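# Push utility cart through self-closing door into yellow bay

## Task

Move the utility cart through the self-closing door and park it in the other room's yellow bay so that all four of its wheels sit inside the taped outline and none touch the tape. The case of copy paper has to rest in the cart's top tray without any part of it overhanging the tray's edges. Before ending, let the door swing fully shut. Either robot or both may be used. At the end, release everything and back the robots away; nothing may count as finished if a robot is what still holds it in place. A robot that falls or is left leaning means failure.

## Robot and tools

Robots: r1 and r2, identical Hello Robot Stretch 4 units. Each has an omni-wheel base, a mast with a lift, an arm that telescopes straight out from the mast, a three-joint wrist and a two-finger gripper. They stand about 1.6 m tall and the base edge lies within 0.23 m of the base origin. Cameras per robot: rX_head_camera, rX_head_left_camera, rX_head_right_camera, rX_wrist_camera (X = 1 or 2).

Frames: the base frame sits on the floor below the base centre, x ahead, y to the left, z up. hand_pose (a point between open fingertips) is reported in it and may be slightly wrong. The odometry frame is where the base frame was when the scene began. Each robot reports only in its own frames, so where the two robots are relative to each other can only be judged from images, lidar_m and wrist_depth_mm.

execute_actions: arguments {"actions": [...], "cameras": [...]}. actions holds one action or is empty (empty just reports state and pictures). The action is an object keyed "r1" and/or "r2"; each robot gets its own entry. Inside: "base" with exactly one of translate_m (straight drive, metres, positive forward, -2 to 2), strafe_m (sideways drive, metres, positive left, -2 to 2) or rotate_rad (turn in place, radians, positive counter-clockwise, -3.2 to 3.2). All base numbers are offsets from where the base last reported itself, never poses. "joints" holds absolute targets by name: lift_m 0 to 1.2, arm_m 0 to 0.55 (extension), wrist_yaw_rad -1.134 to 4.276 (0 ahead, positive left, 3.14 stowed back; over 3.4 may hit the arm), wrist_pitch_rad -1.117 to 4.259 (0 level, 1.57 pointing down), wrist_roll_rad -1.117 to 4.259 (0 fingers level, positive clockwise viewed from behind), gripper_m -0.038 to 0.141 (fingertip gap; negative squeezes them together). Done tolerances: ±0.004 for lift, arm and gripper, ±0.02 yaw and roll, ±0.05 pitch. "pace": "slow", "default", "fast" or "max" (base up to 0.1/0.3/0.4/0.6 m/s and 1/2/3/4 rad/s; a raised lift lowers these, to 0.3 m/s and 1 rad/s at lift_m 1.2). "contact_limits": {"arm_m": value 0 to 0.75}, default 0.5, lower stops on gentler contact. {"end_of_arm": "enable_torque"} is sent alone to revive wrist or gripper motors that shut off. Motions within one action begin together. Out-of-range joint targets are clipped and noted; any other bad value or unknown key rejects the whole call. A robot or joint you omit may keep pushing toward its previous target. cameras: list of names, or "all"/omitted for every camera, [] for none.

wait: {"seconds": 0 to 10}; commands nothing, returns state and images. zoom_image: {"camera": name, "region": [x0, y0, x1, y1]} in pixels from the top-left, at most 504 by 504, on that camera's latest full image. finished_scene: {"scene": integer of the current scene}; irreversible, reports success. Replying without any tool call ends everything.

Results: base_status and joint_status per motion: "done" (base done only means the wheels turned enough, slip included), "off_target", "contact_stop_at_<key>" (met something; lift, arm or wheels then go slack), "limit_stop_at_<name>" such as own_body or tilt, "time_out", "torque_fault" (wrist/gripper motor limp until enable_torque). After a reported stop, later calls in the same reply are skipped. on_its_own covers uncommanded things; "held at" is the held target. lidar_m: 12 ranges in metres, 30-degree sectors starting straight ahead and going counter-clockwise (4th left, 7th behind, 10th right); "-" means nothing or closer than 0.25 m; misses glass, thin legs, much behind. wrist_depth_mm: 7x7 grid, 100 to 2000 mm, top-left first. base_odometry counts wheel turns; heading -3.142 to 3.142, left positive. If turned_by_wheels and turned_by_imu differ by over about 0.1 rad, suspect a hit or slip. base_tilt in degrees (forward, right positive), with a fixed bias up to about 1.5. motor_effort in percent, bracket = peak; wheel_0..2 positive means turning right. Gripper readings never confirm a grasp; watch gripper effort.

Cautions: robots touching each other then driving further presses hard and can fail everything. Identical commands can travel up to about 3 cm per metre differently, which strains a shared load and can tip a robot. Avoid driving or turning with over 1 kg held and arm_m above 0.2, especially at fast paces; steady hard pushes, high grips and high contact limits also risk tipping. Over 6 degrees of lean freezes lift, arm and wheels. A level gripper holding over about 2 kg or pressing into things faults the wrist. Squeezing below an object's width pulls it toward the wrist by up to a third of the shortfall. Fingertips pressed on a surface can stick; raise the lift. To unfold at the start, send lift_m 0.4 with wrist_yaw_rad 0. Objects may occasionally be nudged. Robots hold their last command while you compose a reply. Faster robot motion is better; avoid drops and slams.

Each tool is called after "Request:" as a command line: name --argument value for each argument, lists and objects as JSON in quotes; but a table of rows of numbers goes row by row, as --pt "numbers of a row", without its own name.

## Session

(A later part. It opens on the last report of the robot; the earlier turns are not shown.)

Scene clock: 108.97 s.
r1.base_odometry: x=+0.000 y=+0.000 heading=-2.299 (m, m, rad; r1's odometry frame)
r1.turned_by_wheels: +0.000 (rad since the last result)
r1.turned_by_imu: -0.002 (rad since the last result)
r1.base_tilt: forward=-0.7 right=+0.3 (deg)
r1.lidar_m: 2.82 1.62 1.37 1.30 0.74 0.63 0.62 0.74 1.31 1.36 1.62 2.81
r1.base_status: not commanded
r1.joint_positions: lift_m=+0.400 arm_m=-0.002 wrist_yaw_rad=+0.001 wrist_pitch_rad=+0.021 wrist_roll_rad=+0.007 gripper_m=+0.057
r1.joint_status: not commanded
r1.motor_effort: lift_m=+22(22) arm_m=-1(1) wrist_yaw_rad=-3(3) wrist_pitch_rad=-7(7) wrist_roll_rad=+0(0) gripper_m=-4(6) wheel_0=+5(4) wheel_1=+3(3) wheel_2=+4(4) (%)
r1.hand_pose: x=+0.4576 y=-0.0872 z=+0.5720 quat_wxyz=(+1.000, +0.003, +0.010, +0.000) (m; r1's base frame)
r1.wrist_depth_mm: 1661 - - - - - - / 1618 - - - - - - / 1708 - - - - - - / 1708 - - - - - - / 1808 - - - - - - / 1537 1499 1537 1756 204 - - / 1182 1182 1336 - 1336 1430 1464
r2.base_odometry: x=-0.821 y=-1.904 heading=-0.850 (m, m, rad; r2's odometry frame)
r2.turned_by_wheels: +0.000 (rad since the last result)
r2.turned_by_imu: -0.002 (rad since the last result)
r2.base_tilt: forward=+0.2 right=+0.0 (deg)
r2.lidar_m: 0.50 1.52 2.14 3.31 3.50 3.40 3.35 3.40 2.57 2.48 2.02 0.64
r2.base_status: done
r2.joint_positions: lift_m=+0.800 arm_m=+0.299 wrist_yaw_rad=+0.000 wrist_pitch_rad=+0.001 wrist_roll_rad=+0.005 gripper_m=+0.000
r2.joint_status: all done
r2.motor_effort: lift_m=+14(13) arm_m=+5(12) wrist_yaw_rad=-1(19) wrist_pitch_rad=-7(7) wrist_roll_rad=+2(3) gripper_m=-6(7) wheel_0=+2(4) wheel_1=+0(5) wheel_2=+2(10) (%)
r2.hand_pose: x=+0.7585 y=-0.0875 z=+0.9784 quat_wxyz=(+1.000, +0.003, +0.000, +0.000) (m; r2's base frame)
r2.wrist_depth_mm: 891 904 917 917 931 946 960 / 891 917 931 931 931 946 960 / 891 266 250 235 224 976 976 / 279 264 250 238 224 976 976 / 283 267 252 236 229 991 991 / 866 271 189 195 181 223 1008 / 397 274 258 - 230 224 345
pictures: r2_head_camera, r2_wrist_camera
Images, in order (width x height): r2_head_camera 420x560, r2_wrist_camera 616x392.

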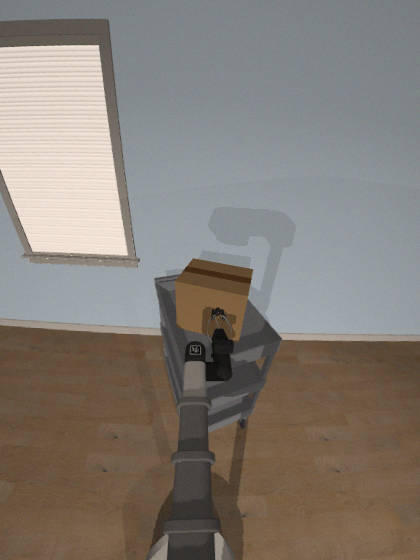

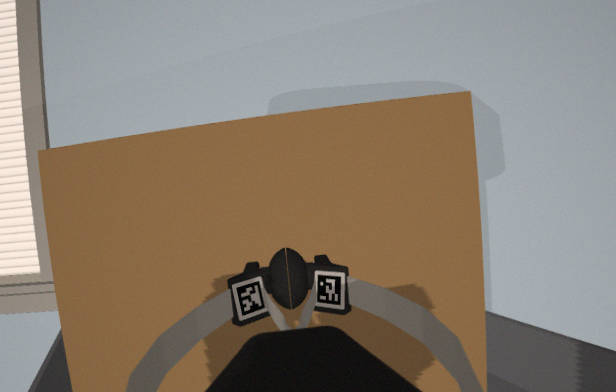

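Touching the face now; push on until the cart braces on the wall.

Request:
execute_actions --actions '[{"r2":{"joints":{"arm_m":0.55},"pace":"slow"}}]' --cameras '["r2_head_camera","r2_wrist_camera"]'

Scene clock: 115.23 s.
r1.base_odometry: x=+0.000 y=+0.000 heading=-2.299 (m, m, rad; r1's odometry frame)
r1.turned_by_wheels: +0.000 (rad since the last result)
r1.turned_by_imu: -0.002 (rad since the last result)
r1.base_tilt: forward=-0.7 right=+0.2 (deg)
r1.lidar_m: 2.81 1.58 1.38 1.31 0.75 0.63 0.63 0.74 1.31 1.38 1.62 2.80
r1.base_status: not commanded
r1.joint_positions: lift_m=+0.400 arm_m=-0.002 wrist_yaw_rad=+0.001 wrist_pitch_rad=+0.021 wrist_roll_rad=+0.007 gripper_m=+0.057
r1.joint_status: not commanded
r1.motor_effort: lift_m=+22(22) arm_m=-1(1) wrist_yaw_rad=-3(3) wrist_pitch_rad=-7(7) wrist_roll_rad=+0(0) gripper_m=-3(5) wheel_0=+4(4) wheel_1=+3(3) wheel_2=+4(4) (%)
r1.hand_pose: x=+0.4576 y=-0.0872 z=+0.5720 quat_wxyz=(+1.000, +0.003, +0.010, +0.000) (m; r1's base frame)
r1.wrist_depth_mm: 1661 - - - - - - / 1661 - - - - - - / 1661 - - - - - - / 1708 - - - - - - / 1756 - - - - - - / 1499 1499 1499 1808 204 - - / 1160 1160 1281 - 1366 1499 1464
r2.base_odometry: x=-0.822 y=-1.904 heading=-0.851 (m, m, rad; r2's odometry frame)
r2.turned_by_wheels: +0.000 (rad since the last result)
r2.turned_by_imu: -0.002 (rad since the last result)
r2.base_tilt: forward=+0.2 right=+0.2 (deg)
r2.lidar_m: 0.68 1.51 2.16 3.32 3.47 3.38 3.34 3.41 2.55 2.49 2.01 0.80
r2.base_status: not commanded
r2.joint_positions: lift_m=+0.800 arm_m=+0.548 wrist_yaw_rad=-0.008 wrist_pitch_rad=+0.001 wrist_roll_rad=+0.005 gripper_m=+0.000
r2.joint_status: all done
r2.on_its_own: wrist_yaw_rad is at rest, and its effort (+21) is outside its rest range (-13 to +13)
r2.motor_effort: lift_m=+13(13) arm_m=+11(12) wrist_yaw_rad=+21(29) wrist_pitch_rad=-6(7) wrist_roll_rad=+3(3) gripper_m=-5(5) wheel_0=+4(4) wheel_1=+2(2) wheel_2=-8(7) (%)
r2.hand_pose: x=+1.0067 y=-0.0896 z=+0.9784 quat_wxyz=(+1.000, +0.003, +0.000, -0.004) (m; r2's base frame)
r2.wrist_depth_mm: 668 661 683 691 699 699 715 / 668 661 691 691 691 715 723 / 668 262 240 227 214 208 732 / 276 259 244 229 217 211 732 / 279 263 245 229 219 211 732 / 676 266 189 193 180 212 750 / 415 271 255 - 222 211 330
pictures: r2_head_camera, r2_wrist_camera
Images, in order (width x height): r2_head_camera 420x560, r2_wrist_camera 616x392.

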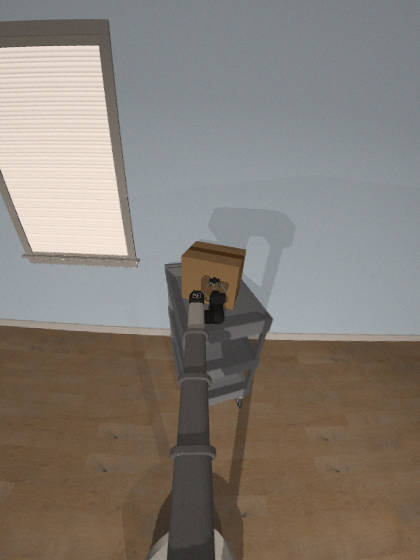

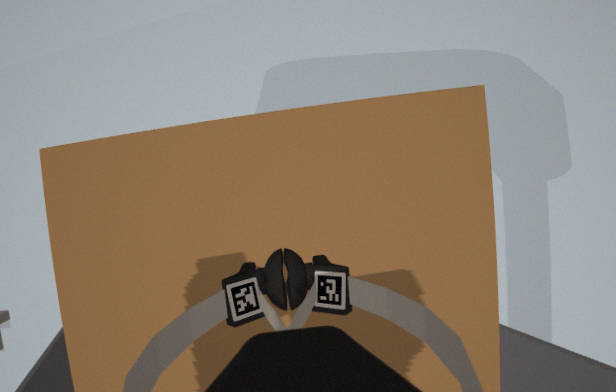

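Request:
execute_actions --actions '[{"r2":{"base":{"translate_m":0.2},"pace":"slow"}}]' --cameras '["r2_head_camera","r2_wrist_camera"]'

Scene clock: 122.10 s.
r1.base_odometry: x=+0.000 y=+0.000 heading=-2.299 (m, m, rad; r1's odometry frame)
r1.turned_by_wheels: +0.000 (rad since the last result)
r1.turned_by_imu: -0.002 (rad since the last result)
r1.base_tilt: forward=-0.7 right=+0.3 (deg)
r1.lidar_m: 2.81 1.62 1.38 1.29 0.75 0.62 0.62 0.72 1.30 1.37 1.61 2.82
r1.base_status: not commanded
r1.joint_positions: lift_m=+0.400 arm_m=-0.002 wrist_yaw_rad=+0.001 wrist_pitch_rad=+0.021 wrist_roll_rad=+0.007 gripper_m=+0.057
r1.joint_status: not commanded
r1.motor_effort: lift_m=+22(22) arm_m=-1(1) wrist_yaw_rad=-3(3) wrist_pitch_rad=-7(7) wrist_roll_rad=+0(0) gripper_m=-3(3) wheel_0=+4(4) wheel_1=+3(3) wheel_2=+5(5) (%)
r1.hand_pose: x=+0.4576 y=-0.0872 z=+0.5720 quat_wxyz=(+1.000, +0.003, +0.010, +0.000) (m; r1's base frame)
r1.wrist_depth_mm: 1618 - - - - - - / 1661 - - - - - - / 1661 - - - - - - / 1708 - - - - - - / 1756 - - - - - - / 1537 1499 1464 1708 204 - - / 1160 1205 1308 - 1336 1464 1499
r2.base_odometry: x=-0.690 y=-2.054 heading=-0.852 (m, m, rad; r2's odometry frame)
r2.turned_by_wheels: -0.002 (rad since the last result)
r2.turned_by_imu: -0.016 (rad since the last result)
r2.base_tilt: forward=-2.6 right=+1.6 (deg)
r2.lidar_m: 0.53 1.34 1.88 3.33 3.48 2.99 1.92 1.86 1.94 2.44 1.79 0.61
r2.base_status: done
r2.joint_positions: lift_m=+0.800 arm_m=+0.548 wrist_yaw_rad=-0.024 wrist_pitch_rad=+0.020 wrist_roll_rad=+0.005 gripper_m=+0.000
r2.joint_status: not commanded
r2.on_its_own: base_tilt is 3.2 degrees off its reading at the scene's start (forward=+0.2 right=+0.1); wrist_yaw_rad is at rest, and its effort (+68) is outside its rest range (-13 to +13); wrist_pitch_rad is at rest, and its effort (-61) is outside its rest range (-23 to +23)
r2.motor_effort: lift_m=+20(20) arm_m=+13(13) wrist_yaw_rad=+68(86) wrist_pitch_rad=-61(82) wrist_roll_rad=+1(2) gripper_m=-3(6) wheel_0=+2(12) wheel_1=+2(6) wheel_2=-24(29) (%)
r2.hand_pose: x=+1.0048 y=-0.0943 z=+0.9722 quat_wxyz=(+1.000, +0.003, +0.010, -0.012) (m; r2's base frame)
r2.wrist_depth_mm: 512 521 530 544 559 574 585 / 512 521 535 544 564 580 585 / 512 530 539 554 564 580 585 / 190 202 216 235 257 580 591 / 185 199 216 229 257 585 597 / 185 198 186 195 187 580 597 / 185 191 211 - 259 585 597
pictures: r2_head_camera, r2_wrist_camera
Images, in order (width x height): r2_head_camera 420x560, r2_wrist_camera 616x392.

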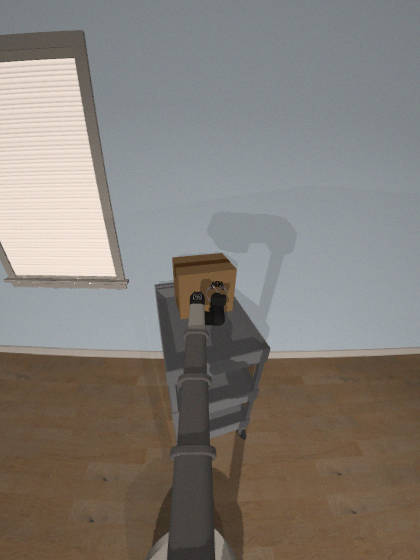

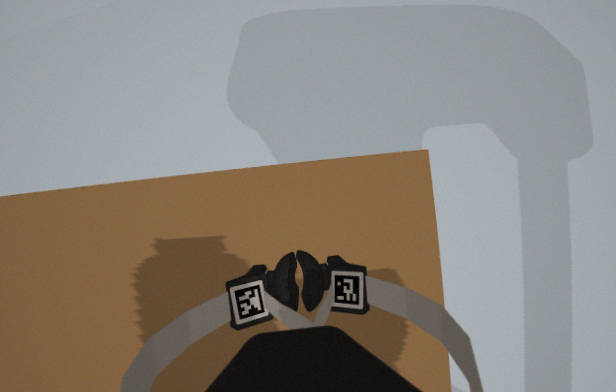

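The box dropped into the tray and the robot is now pressing. Backing off.

Request:
execute_actions --actions '[{"r2":{"base":{"translate_m":-0.3},"joints":{"arm_m":0.0},"pace":"slow"}}]' --cameras '["r2_head_camera","r2_head_left_camera","r2_wrist_camera"]'

Scene clock: 132.93 s.
r1.base_odometry: x=+0.000 y=+0.000 heading=-2.299 (m, m, rad; r1's odometry frame)
r1.turned_by_wheels: +0.000 (rad since the last result)
r1.turned_by_imu: -0.004 (rad since the last result)
r1.base_tilt: forward=-0.6 right=+0.2 (deg)
r1.lidar_m: 2.81 1.60 1.38 1.29 0.73 0.63 0.62 0.75 1.28 1.38 1.61 2.82
r1.base_status: not commanded
r1.joint_positions: lift_m=+0.400 arm_m=-0.002 wrist_yaw_rad=+0.001 wrist_pitch_rad=+0.021 wrist_roll_rad=+0.007 gripper_m=+0.057
r1.joint_status: not commanded
r1.motor_effort: lift_m=+22(22) arm_m=-1(1) wrist_yaw_rad=-3(3) wrist_pitch_rad=-7(7) wrist_roll_rad=+0(0) gripper_m=-5(5) wheel_0=+5(4) wheel_1=+3(3) wheel_2=+4(4) (%)
r1.hand_pose: x=+0.4576 y=-0.0872 z=+0.5720 quat_wxyz=(+1.000, +0.003, +0.010, +0.000) (m; r1's base frame)
r1.wrist_depth_mm: 1661 - - - - - - / 1618 - - - - - - / 1708 - - - - - - / 1708 - - - - - - / 1756 - - - - - - / 1537 1464 1464 1708 204 - - / 1160 1182 1336 - 1336 1430 1464
r2.base_odometry: x=-0.888 y=-1.828 heading=-0.852 (m, m, rad; r2's odometry frame)
r2.turned_by_wheels: +0.000 (rad since the last result)
r2.turned_by_imu: -0.044 (rad since the last result)
r2.base_tilt: forward=+0.4 right=+0.1 (deg)
r2.lidar_m: 0.79 1.60 2.18 3.31 3.44 3.34 3.22 3.28 2.59 2.47 2.29 0.92
r2.base_status: done
r2.joint_positions: lift_m=+0.800 arm_m=+0.001 wrist_yaw_rad=+0.000 wrist_pitch_rad=+0.001 wrist_roll_rad=+0.005 gripper_m=+0.000
r2.joint_status: all done
r2.motor_effort: lift_m=+20(21) arm_m=-5(9) wrist_yaw_rad=-1(68) wrist_pitch_rad=-5(62) wrist_roll_rad=+4(1) gripper_m=-7(8) wheel_0=+0(9) wheel_1=-2(11) wheel_2=+2(23) (%)
r2.hand_pose: x=+0.4609 y=-0.0874 z=+0.9777 quat_wxyz=(+1.000, +0.003, +0.001, +0.000) (m; r2's base frame)
r2.wrist_depth_mm: 1229 1281 1281 1308 1366 1397 1430 / 1229 1255 1336 1308 1397 1430 1430 / 1229 1255 1281 1336 1366 1430 1464 / 1229 1281 976 1042 1397 1430 1464 / 1229 1255 991 1025 1397 1430 1464 / 1281 1308 189 195 180 1464 1499 / 1255 1281 866 - 1430 1464 1499
pictures: r2_head_camera, r2_head_left_camera, r2_wrist_camera
Images, in order (width x height): r2_head_camera 420x560, r2_head_left_camera 420x672, r2_wrist_camera 616x392.

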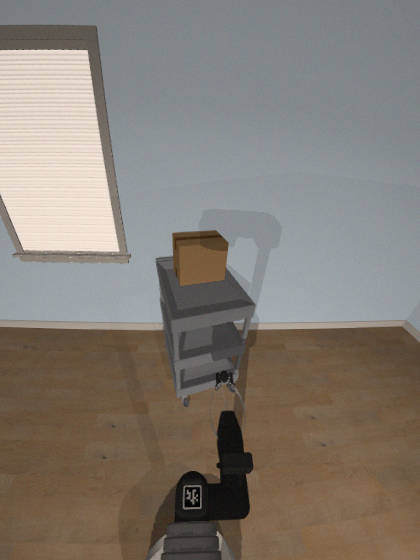

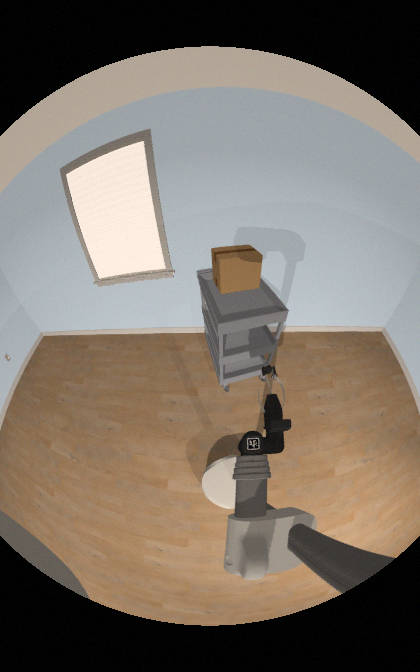

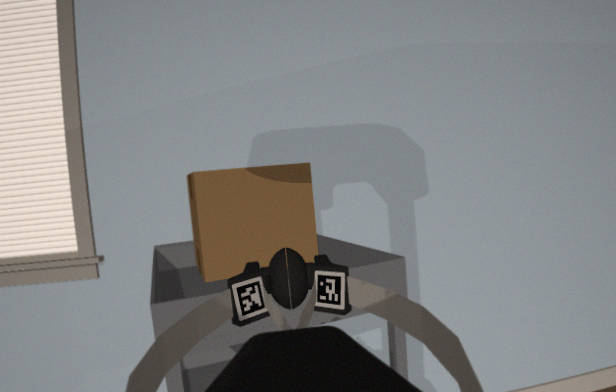

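Request:
execute_actions --actions '[]'

Scene clock: 151.97 s.
r1.base_odometry: x=+0.000 y=+0.000 heading=-2.299 (m, m, rad; r1's odometry frame)
r1.turned_by_wheels: +0.000 (rad since the last result)
r1.turned_by_imu: -0.001 (rad since the last result)
r1.base_tilt: forward=-0.7 right=+0.1 (deg)
r1.lidar_m: 2.81 1.61 1.39 1.30 0.73 0.63 0.62 0.75 1.31 1.37 1.61 2.80
r1.base_status: not commanded
r1.joint_positions: lift_m=+0.400 arm_m=-0.002 wrist_yaw_rad=+0.001 wrist_pitch_rad=+0.021 wrist_roll_rad=+0.007 gripper_m=+0.057
r1.joint_status: not commanded
r1.motor_effort: lift_m=+22(22) arm_m=-1(1) wrist_yaw_rad=-3(3) wrist_pitch_rad=-7(7) wrist_roll_rad=+0(0) gripper_m=-5(5) wheel_0=+4(4) wheel_1=+3(3) wheel_2=+5(4) (%)
r1.hand_pose: x=+0.4576 y=-0.0872 z=+0.5720 quat_wxyz=(+1.000, +0.003, +0.010, +0.000) (m; r1's base frame)
r1.wrist_depth_mm: 1661 - - - - - - / 1618 - - - - - - / 1708 - - - - - - / 1708 - - - - - - / 1808 - - - - - - / 1537 1537 1499 1863 204 - - / 1205 1182 1281 - 1397 1464 1464
r2.base_odometry: x=-0.888 y=-1.828 heading=-0.852 (m, m, rad; r2's odometry frame)
r2.turned_by_wheels: +0.000 (rad since the last result)
r2.turned_by_imu: -0.001 (rad since the last result)
r2.base_tilt: forward=+0.2 right=+0.0 (deg)
r2.lidar_m: 0.80 1.61 2.15 3.30 3.44 3.36 3.23 3.28 2.61 2.44 2.30 0.91
r2.base_status: done
r2.joint_positions: lift_m=+0.800 arm_m=+0.001 wrist_yaw_rad=+0.000 wrist_pitch_rad=+0.001 wrist_roll_rad=+0.005 gripper_m=+0.000
r2.joint_status: all done
r2.motor_effort: lift_m=+20(21) arm_m=-5(9) wrist_yaw_rad=-1(68) wrist_pitch_rad=-8(62) wrist_roll_rad=+1(1) gripper_m=-6(8) wheel_0=+0(9) wheel_1=-2(11) wheel_2=+2(23) (%)
r2.hand_pose: x=+0.4609 y=-0.0874 z=+0.9777 quat_wxyz=(+1.000, +0.003, +0.001, +0.000) (m; r2's base frame)
r2.wrist_depth_mm: 1229 1255 1308 1336 1366 1397 1397 / 1205 1255 1281 1336 1366 1430 1430 / 1229 1281 1308 1336 1366 1397 1499 / 1229 1308 960 1060 1366 1464 1464 / 1255 1281 960 1025 1397 1397 1464 / 1229 1255 189 196 180 1464 1499 / 1281 1281 854 - 1397 1430 1464
pictures: r1_head_camera, r1_head_left_camera, r1_head_right_camera, r1_wrist_camera, r2_head_camera, r2_head_left_camera, r2_head_right_camera, r2_wrist_camera
Images, in order (width x height): r1_head_camera 420x560, r1_head_left_camera 420x672, r1_head_right_camera 420x672, r1_wrist_camera 616x392, r2_head_camera 420x560, r2_head_left_camera 420x672, r2_head_right_camera 420x672, r2_wrist_camera 616x392.

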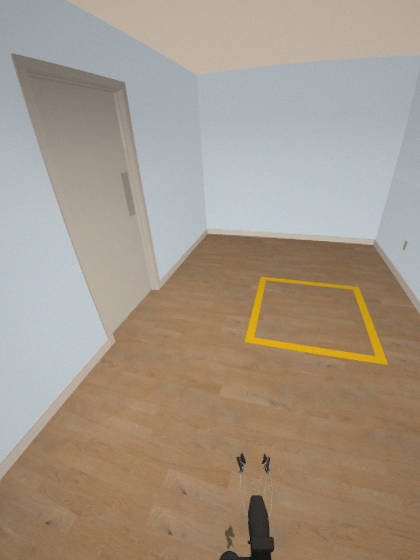

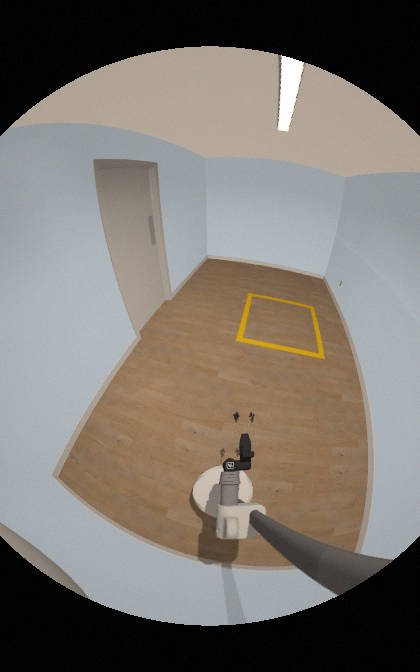

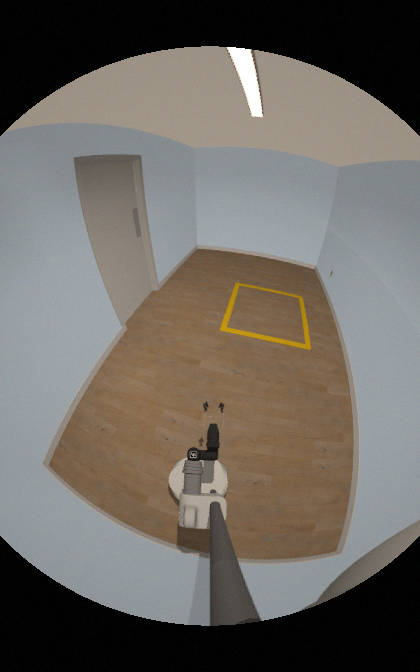

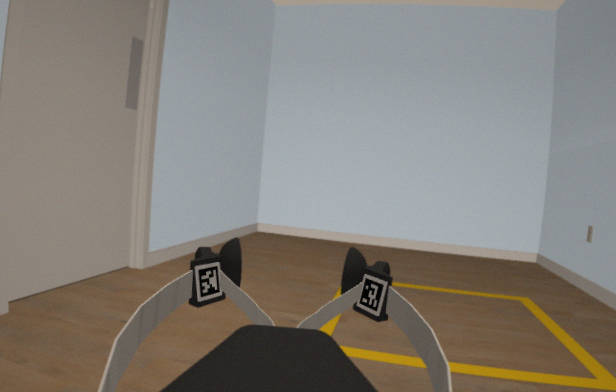

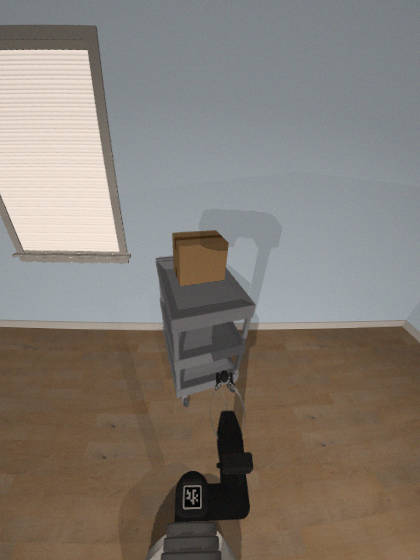

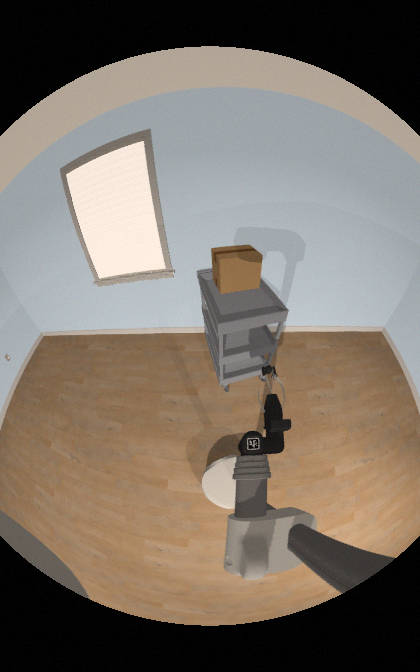

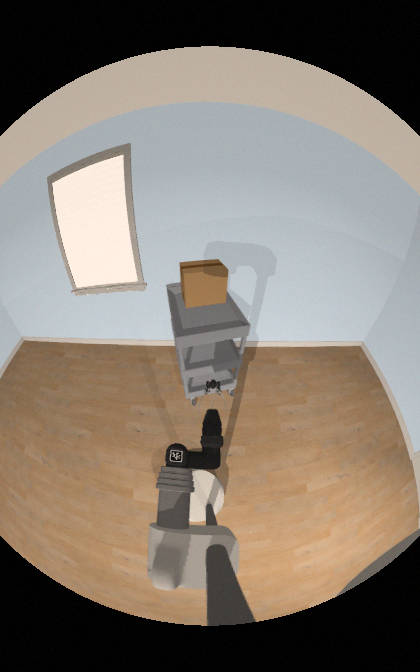

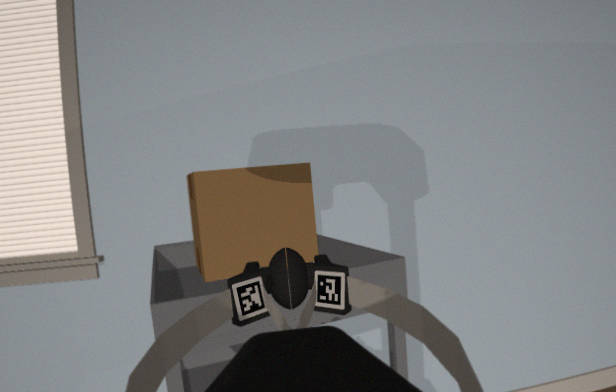

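Request:
zoom_image --camera "r2_head_camera" --region '[120, 200, 300, 430]'

Region (120, 200, 300, 430) of r2_head_camera's 420x560 image, scaled by 2.191, with more detail than that image has; it fills the left 394 columns of this view, and the rest is white.

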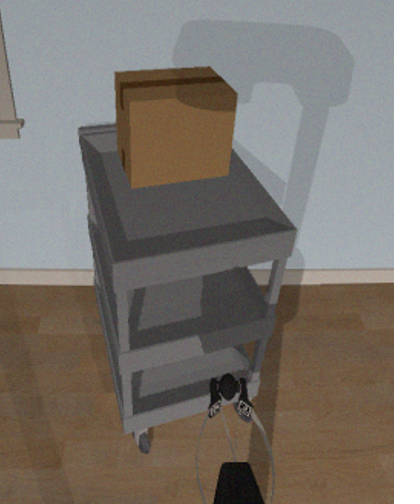

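Request:
execute_actions --actions '[{"r2":{"base":{"translate_m":-0.25}},"r1":{"base":{"translate_m":0.9}}}]' --cameras '[]'

Request:
execute_actions --actions '[{"r2":{"base":{"rotate_rad":-1.5},"joints":{"lift_m":0.85,"gripper_m":0.09}},"r1":{"base":{"rotate_rad":1.45}}}]' --cameras '["r2_head_camera","r2_head_left_camera","r1_head_camera"]'

Scene clock: 170.80 s.
r1.base_odometry: x=-0.599 y=-0.672 heading=-2.299 (m, m, rad; r1's odometry frame)
r1.turned_by_wheels: +0.000 (rad since the last result)
r1.turned_by_imu: -0.003 (rad since the last result)
r1.base_tilt: forward=-0.7 right=+0.3 (deg)
r1.lidar_m: 2.33 1.41 1.15 1.15 1.35 1.49 1.49 1.76 1.60 1.61 1.88 3.22
r1.base_status: done
r1.joint_positions: lift_m=+0.400 arm_m=-0.002 wrist_yaw_rad=+0.000 wrist_pitch_rad=+0.021 wrist_roll_rad=+0.007 gripper_m=+0.057
r1.joint_status: not commanded
r1.motor_effort: lift_m=+21(22) arm_m=-1(1) wrist_yaw_rad=-2(3) wrist_pitch_rad=-7(7) wrist_roll_rad=+1(0) gripper_m=-5(4) wheel_0=+6(7) wheel_1=+5(9) wheel_2=-5(14) (%)
r1.hand_pose: x=+0.4575 y=-0.0873 z=+0.5721 quat_wxyz=(+1.000, +0.003, +0.010, +0.000) (m; r1's base frame)
r1.wrist_depth_mm: 1308 1708 - - - - - / 1336 1708 - - - - - / 1336 1756 - - - - - / 1336 1808 - - - - - / 1366 1756 - - - - - / 1366 1499 1499 1808 204 - - / 1160 1205 1281 - 1308 1464 1499
r2.base_odometry: x=-1.052 y=-1.640 heading=-0.852 (m, m, rad; r2's odometry frame)
r2.turned_by_wheels: +0.000 (rad since the last result)
r2.turned_by_imu: -0.001 (rad since the last result)
r2.base_tilt: forward=+0.3 right=+0.1 (deg)
r2.lidar_m: 1.03 1.84 2.50 3.33 3.42 3.10 2.95 3.04 2.62 2.44 2.57 1.24
r2.base_status: done
r2.joint_positions: lift_m=+0.800 arm_m=+0.001 wrist_yaw_rad=+0.000 wrist_pitch_rad=+0.001 wrist_roll_rad=+0.005 gripper_m=+0.000
r2.joint_status: not commanded
r2.motor_effort: lift_m=+20(19) arm_m=-5(5) wrist_yaw_rad=-2(2) wrist_pitch_rad=-7(8) wrist_roll_rad=+2(2) gripper_m=-6(6) wheel_0=-1(4) wheel_1=+1(0) wheel_2=+0(9) (%)
r2.hand_pose: x=+0.4608 y=-0.0874 z=+0.9777 quat_wxyz=(+1.000, +0.003, +0.001, +0.000) (m; r2's base frame)
r2.wrist_depth_mm: 1430 1537 1576 1576 1576 1661 1661 / 1430 1499 1576 1537 1576 1708 1756 / 1499 1499 1576 1576 1618 1661 1708 / 1499 1464 1229 1576 1661 1708 1756 / 1499 1464 1229 931 1618 1708 1808 / 1499 1499 189 196 181 1661 1756 / 1464 1537 1138 - 1661 1661 1808
pictures: none
No camera images: the call's "cameras" was empty. Leave "cameras" out to get every camera's image.

Scene clock: 172.80 s.
r1.base_odometry: x=-0.598 y=-0.672 heading=-0.850 (m, m, rad; r1's odometry frame)
r1.turned_by_wheels: +1.449 (rad since the last result)
r1.turned_by_imu: +1.463 (rad since the last result)
r1.base_tilt: forward=-0.7 right=+0.3 (deg)
r1.lidar_m: 1.14 1.25 1.51 1.49 1.62 1.64 1.60 1.77 2.69 3.09 1.58 1.17
r1.base_status: done
r1.joint_positions: lift_m=+0.400 arm_m=-0.002 wrist_yaw_rad=+0.000 wrist_pitch_rad=+0.021 wrist_roll_rad=+0.007 gripper_m=+0.057
r1.joint_status: not commanded
r1.motor_effort: lift_m=+20(21) arm_m=-1(1) wrist_yaw_rad=-1(2) wrist_pitch_rad=-7(7) wrist_roll_rad=+1(0) gripper_m=-5(3) wheel_0=-5(11) wheel_1=-4(10) wheel_2=-4(13) (%)
r1.hand_pose: x=+0.4575 y=-0.0874 z=+0.5722 quat_wxyz=(+1.000, +0.003, +0.010, +0.000) (m; r1's base frame)
r1.wrist_depth_mm: 1025 991 976 946 931 904 946 / 1008 1008 960 960 917 904 946 / 1025 1025 976 960 931 931 960 / 1042 1025 991 960 946 931 960 / 1060 1025 976 991 946 931 991 / 1060 1025 991 976 204 976 976 / 1060 1042 1008 - 976 991 991
r2.base_odometry: x=-1.052 y=-1.640 heading=-2.352 (m, m, rad; r2's odometry frame)
r2.turned_by_wheels: -1.500 (rad since the last result)
r2.turned_by_imu: -1.501 (rad since the last result)
r2.base_tilt: forward=+0.2 right=+0.1 (deg)
r2.lidar_m: 2.44 2.50 1.19 1.03 1.90 2.66 3.36 3.48 3.03 2.92 3.09 2.57
r2.base_status: done
r2.joint_positions: lift_m=+0.850 arm_m=+0.001 wrist_yaw_rad=+0.000 wrist_pitch_rad=+0.001 wrist_roll_rad=+0.005 gripper_m=+0.090
r2.joint_status: all done
r2.motor_effort: lift_m=+23(24) arm_m=-5(5) wrist_yaw_rad=-1(2) wrist_pitch_rad=-8(7) wrist_roll_rad=+1(4) gripper_m=-3(5) wheel_0=-1(8) wheel_1=-1(7) wheel_2=+1(7) (%)
r2.hand_pose: x=+0.4608 y=-0.0874 z=+1.0275 quat_wxyz=(+1.000, +0.003, +0.001, +0.000) (m; r2's base frame)
r2.wrist_depth_mm: - - - - - - - / - - - - - - - / - - - - - - - / - - - - - - - / - - - - - - - / - - 215 - - - - / - - - - - - 1983
pictures: r1_head_camera, r2_head_camera, r2_head_left_camera
Images, in order (width x height): r1_head_camera 420x560, r2_head_camera 420x560, r2_head_left_camera 420x672.

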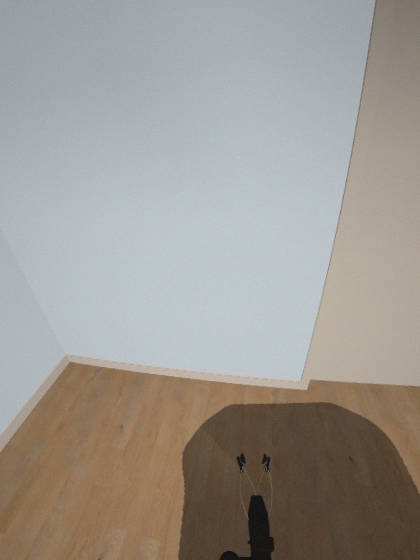

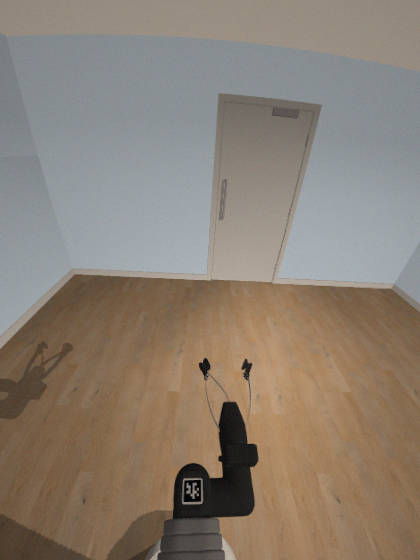

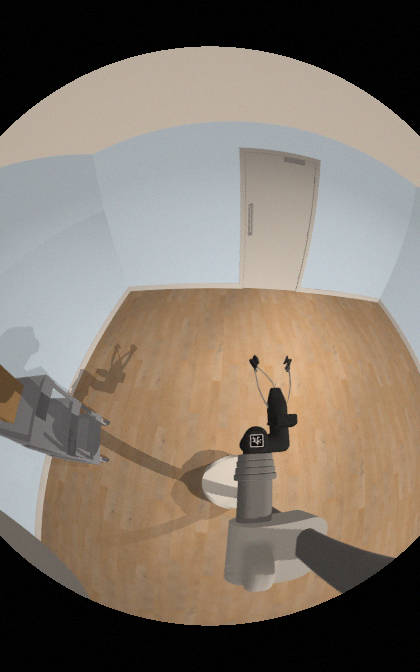

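Request:
execute_actions --actions '[{"r2":{"base":{"translate_m":1.5}},"r1":{"base":{"strafe_m":-0.6}}}]' --cameras '["r2_head_camera","r2_wrist_camera","r1_head_camera"]'

Scene clock: 187.37 s.
r1.base_odometry: x=-1.049 y=-1.068 heading=-0.850 (m, m, rad; r1's odometry frame)
r1.turned_by_wheels: +0.000 (rad since the last result)
r1.turned_by_imu: -0.005 (rad since the last result)
r1.base_tilt: forward=-0.6 right=+0.2 (deg)
r1.lidar_m: 1.10 1.17 1.79 2.08 2.15 1.70 1.69 1.84 2.69 2.65 1.36 1.15
r1.base_status: done
r1.joint_positions: lift_m=+0.400 arm_m=-0.002 wrist_yaw_rad=+0.000 wrist_pitch_rad=+0.021 wrist_roll_rad=+0.007 gripper_m=+0.057
r1.joint_status: not commanded
r1.motor_effort: lift_m=+20(21) arm_m=-1(1) wrist_yaw_rad=-1(1) wrist_pitch_rad=-7(7) wrist_roll_rad=+0(0) gripper_m=-4(4) wheel_0=+3(14) wheel_1=-3(12) wheel_2=+0(4) (%)
r1.hand_pose: x=+0.4575 y=-0.0874 z=+0.5722 quat_wxyz=(+1.000, +0.003, +0.010, +0.000) (m; r1's base frame)
r1.wrist_depth_mm: 946 917 891 946 904 904 891 / 931 917 904 946 931 891 891 / 931 931 904 960 931 917 891 / 960 931 904 960 946 904 904 / 960 931 917 960 931 917 891 / 960 946 917 960 204 931 904 / 960 946 931 - 946 931 917
r2.base_odometry: x=-2.109 y=-2.705 heading=-2.352 (m, m, rad; r2's odometry frame)
r2.turned_by_wheels: +0.000 (rad since the last result)
r2.turned_by_imu: -0.007 (rad since the last result)
r2.base_tilt: forward=+0.3 right=+0.1 (deg)
r2.lidar_m: 0.99 1.04 1.45 1.76 1.66 1.64 - 4.12 3.06 2.95 1.39 0.96
r2.base_status: done
r2.joint_positions: lift_m=+0.850 arm_m=+0.001 wrist_yaw_rad=+0.000 wrist_pitch_rad=+0.001 wrist_roll_rad=+0.005 gripper_m=+0.090
r2.joint_status: not commanded
r2.motor_effort: lift_m=+23(23) arm_m=-5(5) wrist_yaw_rad=-2(1) wrist_pitch_rad=-8(8) wrist_roll_rad=+4(1) gripper_m=-2(2) wheel_0=+1(5) wheel_1=-2(2) wheel_2=+2(8) (%)
r2.hand_pose: x=+0.4608 y=-0.0874 z=+1.0275 quat_wxyz=(+1.000, +0.003, +0.001, +0.000) (m; r2's base frame)
r2.wrist_depth_mm: 732 741 741 759 759 778 798 / 732 732 759 759 778 788 788 / 732 741 759 759 778 798 809 / 741 759 759 768 798 788 820 / 741 750 768 778 788 798 820 / 750 759 213 768 788 820 809 / 759 768 768 - 798 809 820
pictures: r1_head_camera, r2_head_camera, r2_wrist_camera
Images, in order (width x height): r1_head_camera 420x560, r2_head_camera 420x560, r2_wrist_camera 616x392.

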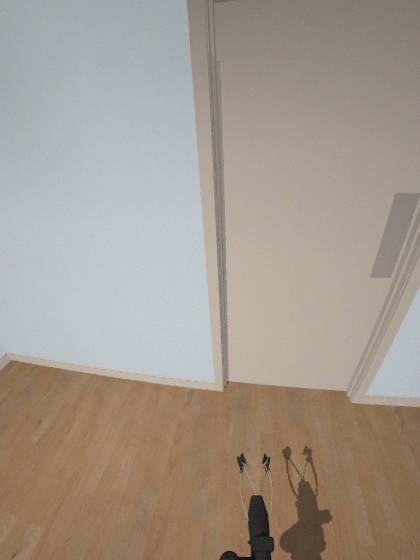

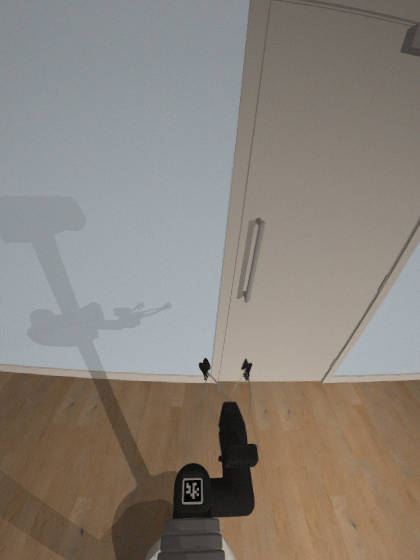

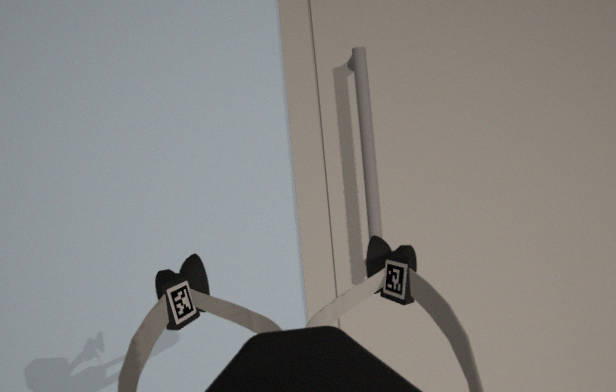

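Request:
execute_actions --actions '[{"r2":{"base":{"rotate_rad":0.1},"joints":{"lift_m":0.9}},"r1":{"base":{"strafe_m":-0.25}}}]' --cameras '[]'

Request:
execute_actions --actions '[{"r2":{"base":{"strafe_m":-0.23},"joints":{"arm_m":0.2}}}]' --cameras '["r2_wrist_camera","r1_head_camera"]'

Scene clock: 199.63 s.
r1.base_odometry: x=-1.237 y=-1.233 heading=-0.850 (m, m, rad; r1's odometry frame)
r1.turned_by_wheels: +0.000 (rad since the last result)
r1.turned_by_imu: -0.002 (rad since the last result)
r1.base_tilt: forward=-0.7 right=+0.3 (deg)
r1.lidar_m: 1.11 1.14 1.75 2.32 2.19 1.74 1.72 1.89 2.43 2.39 1.33 1.12
r1.base_status: done
r1.joint_positions: lift_m=+0.400 arm_m=-0.002 wrist_yaw_rad=+0.000 wrist_pitch_rad=+0.021 wrist_roll_rad=+0.007 gripper_m=+0.057
r1.joint_status: not commanded
r1.motor_effort: lift_m=+21(21) arm_m=-1(1) wrist_yaw_rad=-1(1) wrist_pitch_rad=-7(7) wrist_roll_rad=+1(0) gripper_m=-4(3) wheel_0=+4(13) wheel_1=-1(12) wheel_2=+0(1) (%)
r1.hand_pose: x=+0.4575 y=-0.0874 z=+0.5722 quat_wxyz=(+1.000, +0.003, +0.010, +0.000) (m; r1's base frame)
r1.wrist_depth_mm: 904 904 931 904 891 866 768 / 917 891 931 917 878 854 788 / 904 904 946 946 904 866 778 / 931 917 946 917 917 866 798 / 931 904 946 917 904 878 798 / 946 904 946 946 204 891 809 / 931 917 960 - 931 917 809
r2.base_odometry: x=-2.109 y=-2.705 heading=-2.252 (m, m, rad; r2's odometry frame)
r2.turned_by_wheels: +0.100 (rad since the last result)
r2.turned_by_imu: +0.099 (rad since the last result)
r2.base_tilt: forward=+0.4 right=+0.2 (deg)
r2.lidar_m: 0.99 1.09 1.64 1.77 1.64 1.80 - 3.78 3.00 2.65 1.28 0.95
r2.base_status: done
r2.joint_positions: lift_m=+0.900 arm_m=+0.001 wrist_yaw_rad=+0.000 wrist_pitch_rad=+0.001 wrist_roll_rad=+0.005 gripper_m=+0.090
r2.joint_status: all done
r2.motor_effort: lift_m=+23(23) arm_m=-4(5) wrist_yaw_rad=-2(2) wrist_pitch_rad=-5(8) wrist_roll_rad=+4(2) gripper_m=-2(3) wheel_0=+0(3) wheel_1=+1(5) wheel_2=-1(5) (%)
r2.hand_pose: x=+0.4608 y=-0.0874 z=+1.0774 quat_wxyz=(+1.000, +0.003, +0.001, +0.000) (m; r2's base frame)
r2.wrist_depth_mm: 759 750 759 750 750 732 732 / 778 768 759 750 741 750 732 / 778 778 768 759 759 759 741 / 778 788 778 759 750 750 750 / 798 778 778 778 691 759 750 / 798 788 215 778 750 768 750 / 798 798 798 - 778 768 741
pictures: none
No camera images: the call's "cameras" was empty. Leave "cameras" out to get every camera's image.

Scene clock: 201.70 s.
r1.base_odometry: x=-1.237 y=-1.233 heading=-0.850 (m, m, rad; r1's odometry frame)
r1.turned_by_wheels: +0.000 (rad since the last result)
r1.turned_by_imu: -0.001 (rad since the last result)
r1.base_tilt: forward=-0.7 right=+0.3 (deg)
r1.lidar_m: 1.10 1.11 1.74 2.33 2.19 1.74 1.71 1.87 2.42 2.40 1.35 1.13
r1.base_status: not commanded
r1.joint_positions: lift_m=+0.400 arm_m=-0.002 wrist_yaw_rad=+0.000 wrist_pitch_rad=+0.021 wrist_roll_rad=+0.007 gripper_m=+0.057
r1.joint_status: not commanded
r1.motor_effort: lift_m=+21(21) arm_m=-1(1) wrist_yaw_rad=-1(1) wrist_pitch_rad=-7(6) wrist_roll_rad=+0(0) gripper_m=-6(3) wheel_0=+4(4) wheel_1=-1(1) wheel_2=+0(0) (%)
r1.hand_pose: x=+0.4575 y=-0.0874 z=+0.5722 quat_wxyz=(+1.000, +0.003, +0.010, +0.000) (m; r1's base frame)
r1.wrist_depth_mm: 904 891 931 904 891 866 768 / 904 891 917 904 891 866 778 / 917 891 931 904 891 866 788 / 904 904 960 917 891 891 798 / 946 904 960 917 904 891 798 / 931 904 946 931 204 904 798 / 931 917 976 - 917 904 809
r2.base_odometry: x=-2.287 y=-2.560 heading=-2.252 (m, m, rad; r2's odometry frame)
r2.turned_by_wheels: +0.000 (rad since the last result)
r2.turned_by_imu: -0.001 (rad since the last result)
r2.base_tilt: forward=+0.2 right=+0.0 (deg)
r2.lidar_m: 0.92 1.06 1.60 1.99 1.80 2.04 - 3.49 2.78 2.56 1.20 0.96
r2.base_status: done
r2.joint_positions: lift_m=+0.900 arm_m=+0.199 wrist_yaw_rad=+0.000 wrist_pitch_rad=+0.001 wrist_roll_rad=+0.005 gripper_m=+0.090
r2.joint_status: all done
r2.motor_effort: lift_m=+23(23) arm_m=+5(3) wrist_yaw_rad=-1(3) wrist_pitch_rad=-6(6) wrist_roll_rad=+2(1) gripper_m=-2(2) wheel_0=+0(4) wheel_1=+1(12) wheel_2=-1(3) (%)
r2.hand_pose: x=+0.6585 y=-0.0874 z=+1.0775 quat_wxyz=(+1.000, +0.003, +0.001, +0.000) (m; r2's base frame)
r2.wrist_depth_mm: 539 539 525 530 525 521 517 / 544 549 535 530 530 525 525 / 554 549 539 535 535 525 525 / 554 554 544 549 535 535 530 / 559 559 539 549 539 544 535 / 564 559 215 549 544 539 535 / 574 559 564 - 549 544 539
pictures: r1_head_camera, r2_wrist_camera
Images, in order (width x height): r1_head_camera 420x560, r2_wrist_camera 616x392.

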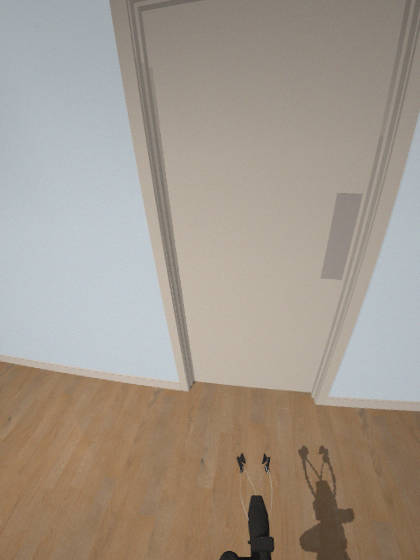

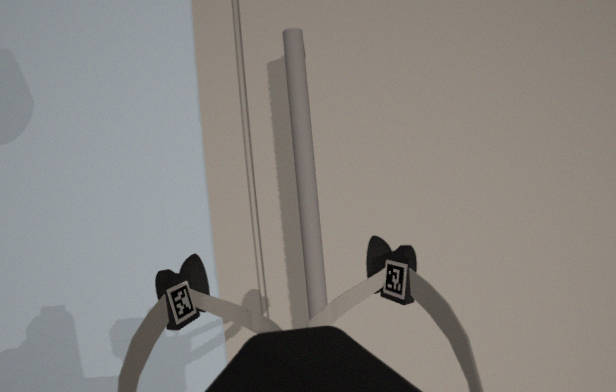

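Request:
execute_actions --actions '[{"r2":{"base":{"translate_m":0.27},"pace":"slow"},"r1":{"base":{"rotate_rad":0.08}}}]' --cameras '["r2_wrist_camera"]'

Scene clock: 209.90 s.
r1.base_odometry: x=-1.237 y=-1.233 heading=-0.770 (m, m, rad; r1's odometry frame)
r1.turned_by_wheels: +0.079 (rad since the last result)
r1.turned_by_imu: +0.077 (rad since the last result)
r1.base_tilt: forward=-0.7 right=+0.2 (deg)
r1.lidar_m: 1.10 1.17 1.94 2.33 2.08 1.72 1.71 1.98 2.40 2.39 1.24 1.12
r1.base_status: done
r1.joint_positions: lift_m=+0.400 arm_m=-0.002 wrist_yaw_rad=+0.000 wrist_pitch_rad=+0.021 wrist_roll_rad=+0.007 gripper_m=+0.057
r1.joint_status: not commanded
r1.motor_effort: lift_m=+21(21) arm_m=-1(1) wrist_yaw_rad=-1(1) wrist_pitch_rad=-7(7) wrist_roll_rad=+0(0) gripper_m=-4(5) wheel_0=-3(7) wheel_1=-2(8) wheel_2=-3(11) (%)
r1.hand_pose: x=+0.4575 y=-0.0874 z=+0.5722 quat_wxyz=(+1.000, +0.003, +0.010, +0.000) (m; r1's base frame)
r1.wrist_depth_mm: 976 917 946 931 878 842 809 / 960 931 960 931 891 854 820 / 976 946 946 917 891 854 820 / 991 946 960 931 891 842 820 / 991 931 960 946 891 878 809 / 976 946 960 931 204 854 788 / 991 946 960 - 917 866 768
r2.base_odometry: x=-2.457 y=-2.769 heading=-2.252 (m, m, rad; r2's odometry frame)
r2.turned_by_wheels: +0.000 (rad since the last result)
r2.turned_by_imu: -0.003 (rad since the last result)
r2.base_tilt: forward=+0.1 right=+0.2 (deg)
r2.lidar_m: 0.62 0.75 1.18 1.96 1.98 2.10 - 3.57 2.81 1.83 0.91 0.69
r2.base_status: done
r2.joint_positions: lift_m=+0.900 arm_m=+0.199 wrist_yaw_rad=+0.000 wrist_pitch_rad=+0.001 wrist_roll_rad=+0.005 gripper_m=+0.090
r2.joint_status: not commanded
r2.motor_effort: lift_m=+23(23) arm_m=+5(4) wrist_yaw_rad=+0(3) wrist_pitch_rad=-7(5) wrist_roll_rad=+2(2) gripper_m=-3(3) wheel_0=+0(3) wheel_1=+1(5) wheel_2=+0(6) (%)
r2.hand_pose: x=+0.6585 y=-0.0875 z=+1.0775 quat_wxyz=(+1.000, +0.003, +0.001, +0.000) (m; r2's base frame)
r2.wrist_depth_mm: 271 256 266 264 263 260 259 / 272 258 268 267 264 263 260 / 276 273 270 270 267 266 264 / 277 276 262 271 267 266 265 / 281 277 263 273 216 270 267 / 282 279 213 274 200 270 270 / 285 282 266 - 274 273 272
pictures: r2_wrist_camera
Images, in order (width x height): r2_wrist_camera 616x392.

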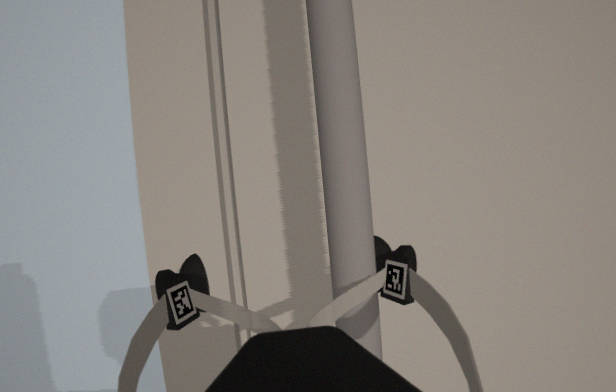

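Request:
execute_actions --actions '[{"r2":{"base":{"strafe_m":-0.03},"joints":{"arm_m":0.215},"pace":"slow"}}]' --cameras '[]'

Request:
execute_actions --actions '[{"r2":{"joints":{"gripper_m":-0.03}}}]' --cameras '[]'

Request:
execute_actions --actions '[{"r2":{"base":{"translate_m":-0.15},"joints":{"arm_m":0.05},"contact_limits":{"arm_m":0.7},"pace":"slow"}}]' --cameras '["r2_wrist_camera","r2_head_camera"]'

Scene clock: 216.27 s.
r1.base_odometry: x=-1.237 y=-1.233 heading=-0.770 (m, m, rad; r1's odometry frame)
r1.turned_by_wheels: +0.000 (rad since the last result)
r1.turned_by_imu: -0.002 (rad since the last result)
r1.base_tilt: forward=-0.7 right=+0.3 (deg)
r1.lidar_m: 1.11 1.19 1.94 2.33 2.06 1.72 1.71 1.98 2.40 2.39 1.27 1.12
r1.base_status: not commanded
r1.joint_positions: lift_m=+0.400 arm_m=-0.002 wrist_yaw_rad=+0.000 wrist_pitch_rad=+0.021 wrist_roll_rad=+0.007 gripper_m=+0.057
r1.joint_status: not commanded
r1.motor_effort: lift_m=+20(20) arm_m=-1(1) wrist_yaw_rad=-1(1) wrist_pitch_rad=-7(7) wrist_roll_rad=+0(0) gripper_m=-6(6) wheel_0=-3(4) wheel_1=-2(2) wheel_2=-3(3) (%)
r1.hand_pose: x=+0.4575 y=-0.0874 z=+0.5722 quat_wxyz=(+1.000, +0.003, +0.010, +0.000) (m; r1's base frame)
r1.wrist_depth_mm: 976 931 931 931 878 842 809 / 960 931 946 917 878 854 820 / 976 931 976 931 891 866 820 / 991 931 960 917 891 854 820 / 1008 960 960 946 891 854 809 / 1025 960 960 931 204 866 809 / 991 917 960 - 904 878 778
r2.base_odometry: x=-2.481 y=-2.751 heading=-2.252 (m, m, rad; r2's odometry frame)
r2.turned_by_wheels: +0.000 (rad since the last result)
r2.turned_by_imu: -0.001 (rad since the last result)
r2.base_tilt: forward=+0.2 right=+0.1 (deg)
r2.lidar_m: 0.61 0.74 1.14 1.97 2.01 2.14 - 3.48 2.78 1.89 0.89 0.68
r2.base_status: done
r2.joint_positions: lift_m=+0.900 arm_m=+0.214 wrist_yaw_rad=+0.000 wrist_pitch_rad=+0.001 wrist_roll_rad=+0.005 gripper_m=+0.090
r2.joint_status: all done
r2.motor_effort: lift_m=+23(23) arm_m=+5(7) wrist_yaw_rad=-1(1) wrist_pitch_rad=-8(7) wrist_roll_rad=+3(0) gripper_m=-3(2) wheel_0=+0(5) wheel_1=+0(2) wheel_2=+0(2) (%)
r2.hand_pose: x=+0.6735 y=-0.0875 z=+1.0775 quat_wxyz=(+1.000, +0.003, +0.001, +0.000) (m; r2's base frame)
r2.wrist_depth_mm: 252 238 250 246 245 241 240 / 254 239 251 248 248 244 242 / 256 240 253 182 249 246 245 / 258 243 256 183 252 248 247 / 260 245 256 187 252 251 248 / 263 246 215 181 255 253 251 / 265 249 260 - 256 254 253
pictures: none
No camera images: the call's "cameras" was empty. Leave "cameras" out to get every camera's image.

Scene clock: 218.17 s.
r1.base_odometry: x=-1.237 y=-1.233 heading=-0.770 (m, m, rad; r1's odometry frame)
r1.turned_by_wheels: +0.000 (rad since the last result)
r1.turned_by_imu: -0.001 (rad since the last result)
r1.base_tilt: forward=-0.7 right=+0.3 (deg)
r1.lidar_m: 1.11 1.18 1.95 2.34 2.08 1.72 1.73 1.97 2.41 2.36 1.26 1.11
r1.base_status: not commanded
r1.joint_positions: lift_m=+0.400 arm_m=-0.002 wrist_yaw_rad=+0.000 wrist_pitch_rad=+0.021 wrist_roll_rad=+0.007 gripper_m=+0.057
r1.joint_status: not commanded
r1.motor_effort: lift_m=+21(20) arm_m=-1(1) wrist_yaw_rad=-1(1) wrist_pitch_rad=-7(6) wrist_roll_rad=+0(0) gripper_m=-4(4) wheel_0=-3(4) wheel_1=-2(2) wheel_2=-4(3) (%)
r1.hand_pose: x=+0.4575 y=-0.0874 z=+0.5722 quat_wxyz=(+1.000, +0.003, +0.010, +0.000) (m; r1's base frame)
r1.wrist_depth_mm: 960 931 946 917 891 854 809 / 960 917 946 917 878 854 820 / 960 917 946 931 891 854 831 / 991 917 976 931 878 866 820 / 991 946 946 946 891 866 831 / 991 960 960 931 204 854 798 / 976 917 960 - 917 878 759
r2.base_odometry: x=-2.481 y=-2.751 heading=-2.253 (m, m, rad; r2's odometry frame)
r2.turned_by_wheels: -0.001 (rad since the last result)
r2.turned_by_imu: -0.001 (rad since the last result)
r2.base_tilt: forward=+0.3 right=+0.1 (deg)
r2.lidar_m: 0.60 0.73 1.17 2.00 2.01 2.14 - 3.50 2.76 1.84 0.86 0.69
r2.base_status: not commanded
r2.joint_positions: lift_m=+0.900 arm_m=+0.215 wrist_yaw_rad=+0.002 wrist_pitch_rad=+0.001 wrist_roll_rad=+0.005 gripper_m=-0.029
r2.joint_status: all done
r2.motor_effort: lift_m=+23(23) arm_m=-3(5) wrist_yaw_rad=-7(6) wrist_pitch_rad=-8(8) wrist_roll_rad=+2(1) gripper_m=-25(24) wheel_0=-8(8) wheel_1=-3(3) wheel_2=+5(5) (%)
r2.hand_pose: x=+0.6749 y=-0.0870 z=+1.0775 quat_wxyz=(+1.000, +0.003, +0.001, +0.001) (m; r2's base frame)
r2.wrist_depth_mm: 249 235 245 242 241 240 237 / 250 236 247 243 243 241 239 / 254 238 248 245 245 243 242 / 254 240 250 178 247 245 242 / 258 242 253 180 249 246 245 / 259 243 185 178 184 249 247 / 260 245 255 - 252 250 249
pictures: none
No camera images: the call's "cameras" was empty. Leave "cameras" out to get every camera's image.

Scene clock: 221.23 s.
r1.base_odometry: x=-1.237 y=-1.233 heading=-0.770 (m, m, rad; r1's odometry frame)
r1.turned_by_wheels: +0.000 (rad since the last result)
r1.turned_by_imu: -0.001 (rad since the last result)
r1.base_tilt: forward=-0.7 right=+0.2 (deg)
r1.lidar_m: 1.08 1.19 1.95 2.31 2.07 1.72 1.72 1.99 2.41 2.39 1.27 1.14
r1.base_status: not commanded
r1.joint_positions: lift_m=+0.400 arm_m=-0.002 wrist_yaw_rad=+0.000 wrist_pitch_rad=+0.021 wrist_roll_rad=+0.007 gripper_m=+0.057
r1.joint_status: not commanded
r1.motor_effort: lift_m=+21(21) arm_m=-1(1) wrist_yaw_rad=-1(1) wrist_pitch_rad=-7(7) wrist_roll_rad=+1(0) gripper_m=-3(6) wheel_0=-4(3) wheel_1=-2(2) wheel_2=-4(3) (%)
r1.hand_pose: x=+0.4575 y=-0.0874 z=+0.5722 quat_wxyz=(+1.000, +0.003, +0.010, +0.000) (m; r1's base frame)
r1.wrist_depth_mm: 960 931 960 1008 1078 1118 - / 960 931 976 1042 1078 1138 - / 976 946 991 1042 1078 1138 - / 976 946 1008 1042 1098 1182 - / 1008 931 976 1042 1098 1182 809 / 991 946 976 1060 204 1499 798 / 1008 946 946 - 1160 1281 768
r2.base_odometry: x=-2.387 y=-2.635 heading=-2.252 (m, m, rad; r2's odometry frame)
r2.turned_by_wheels: +0.000 (rad since the last result)
r2.turned_by_imu: -0.285 (rad since the last result)
r2.base_tilt: forward=+0.3 right=+0.1 (deg)
r2.lidar_m: 0.46 0.79 0.98 1.93 1.97 1.88 - 4.86 3.11 2.80 1.36 0.61
r2.base_status: done
r2.joint_positions: lift_m=+0.900 arm_m=+0.052 wrist_yaw_rad=+0.010 wrist_pitch_rad=+0.003 wrist_roll_rad=+0.005 gripper_m=-0.029
r2.joint_status: all done
r2.on_its_own: wrist_yaw_rad is at rest, and its effort (-30) is outside its rest range (-13 to +13)
r2.motor_effort: lift_m=+23(23) arm_m=-12(16) wrist_yaw_rad=-30(33) wrist_pitch_rad=-11(11) wrist_roll_rad=+2(4) gripper_m=-24(27) wheel_0=-3(22) wheel_1=-3(8) wheel_2=+11(15) (%)
r2.contact_limits: arm_m 0.7
r2.hand_pose: x=+0.5125 y=-0.0845 z=+1.0771 quat_wxyz=(+1.000, +0.002, +0.001, +0.005) (m; r2's base frame)
r2.wrist_depth_mm: 455 203 226 271 325 415 525 / 459 202 228 271 325 410 521 / 462 203 229 271 324 407 517 / 466 206 232 179 324 402 517 / 473 206 227 179 322 404 517 / 473 206 185 177 183 404 517 / 473 199 224 - 329 407 508
pictures: r2_head_camera, r2_wrist_camera
Images, in order (width x height): r2_head_camera 420x560, r2_wrist_camera 616x392.

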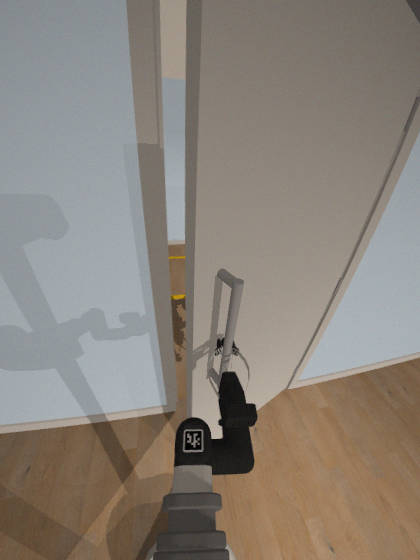

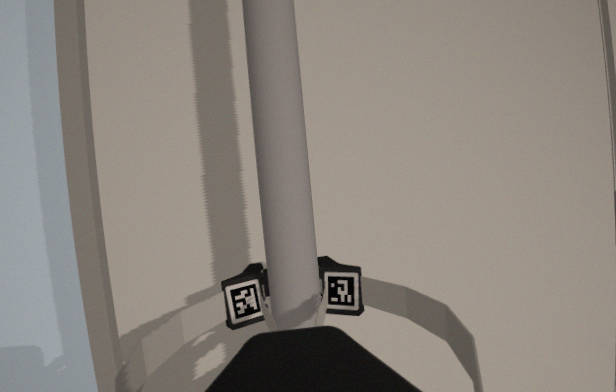

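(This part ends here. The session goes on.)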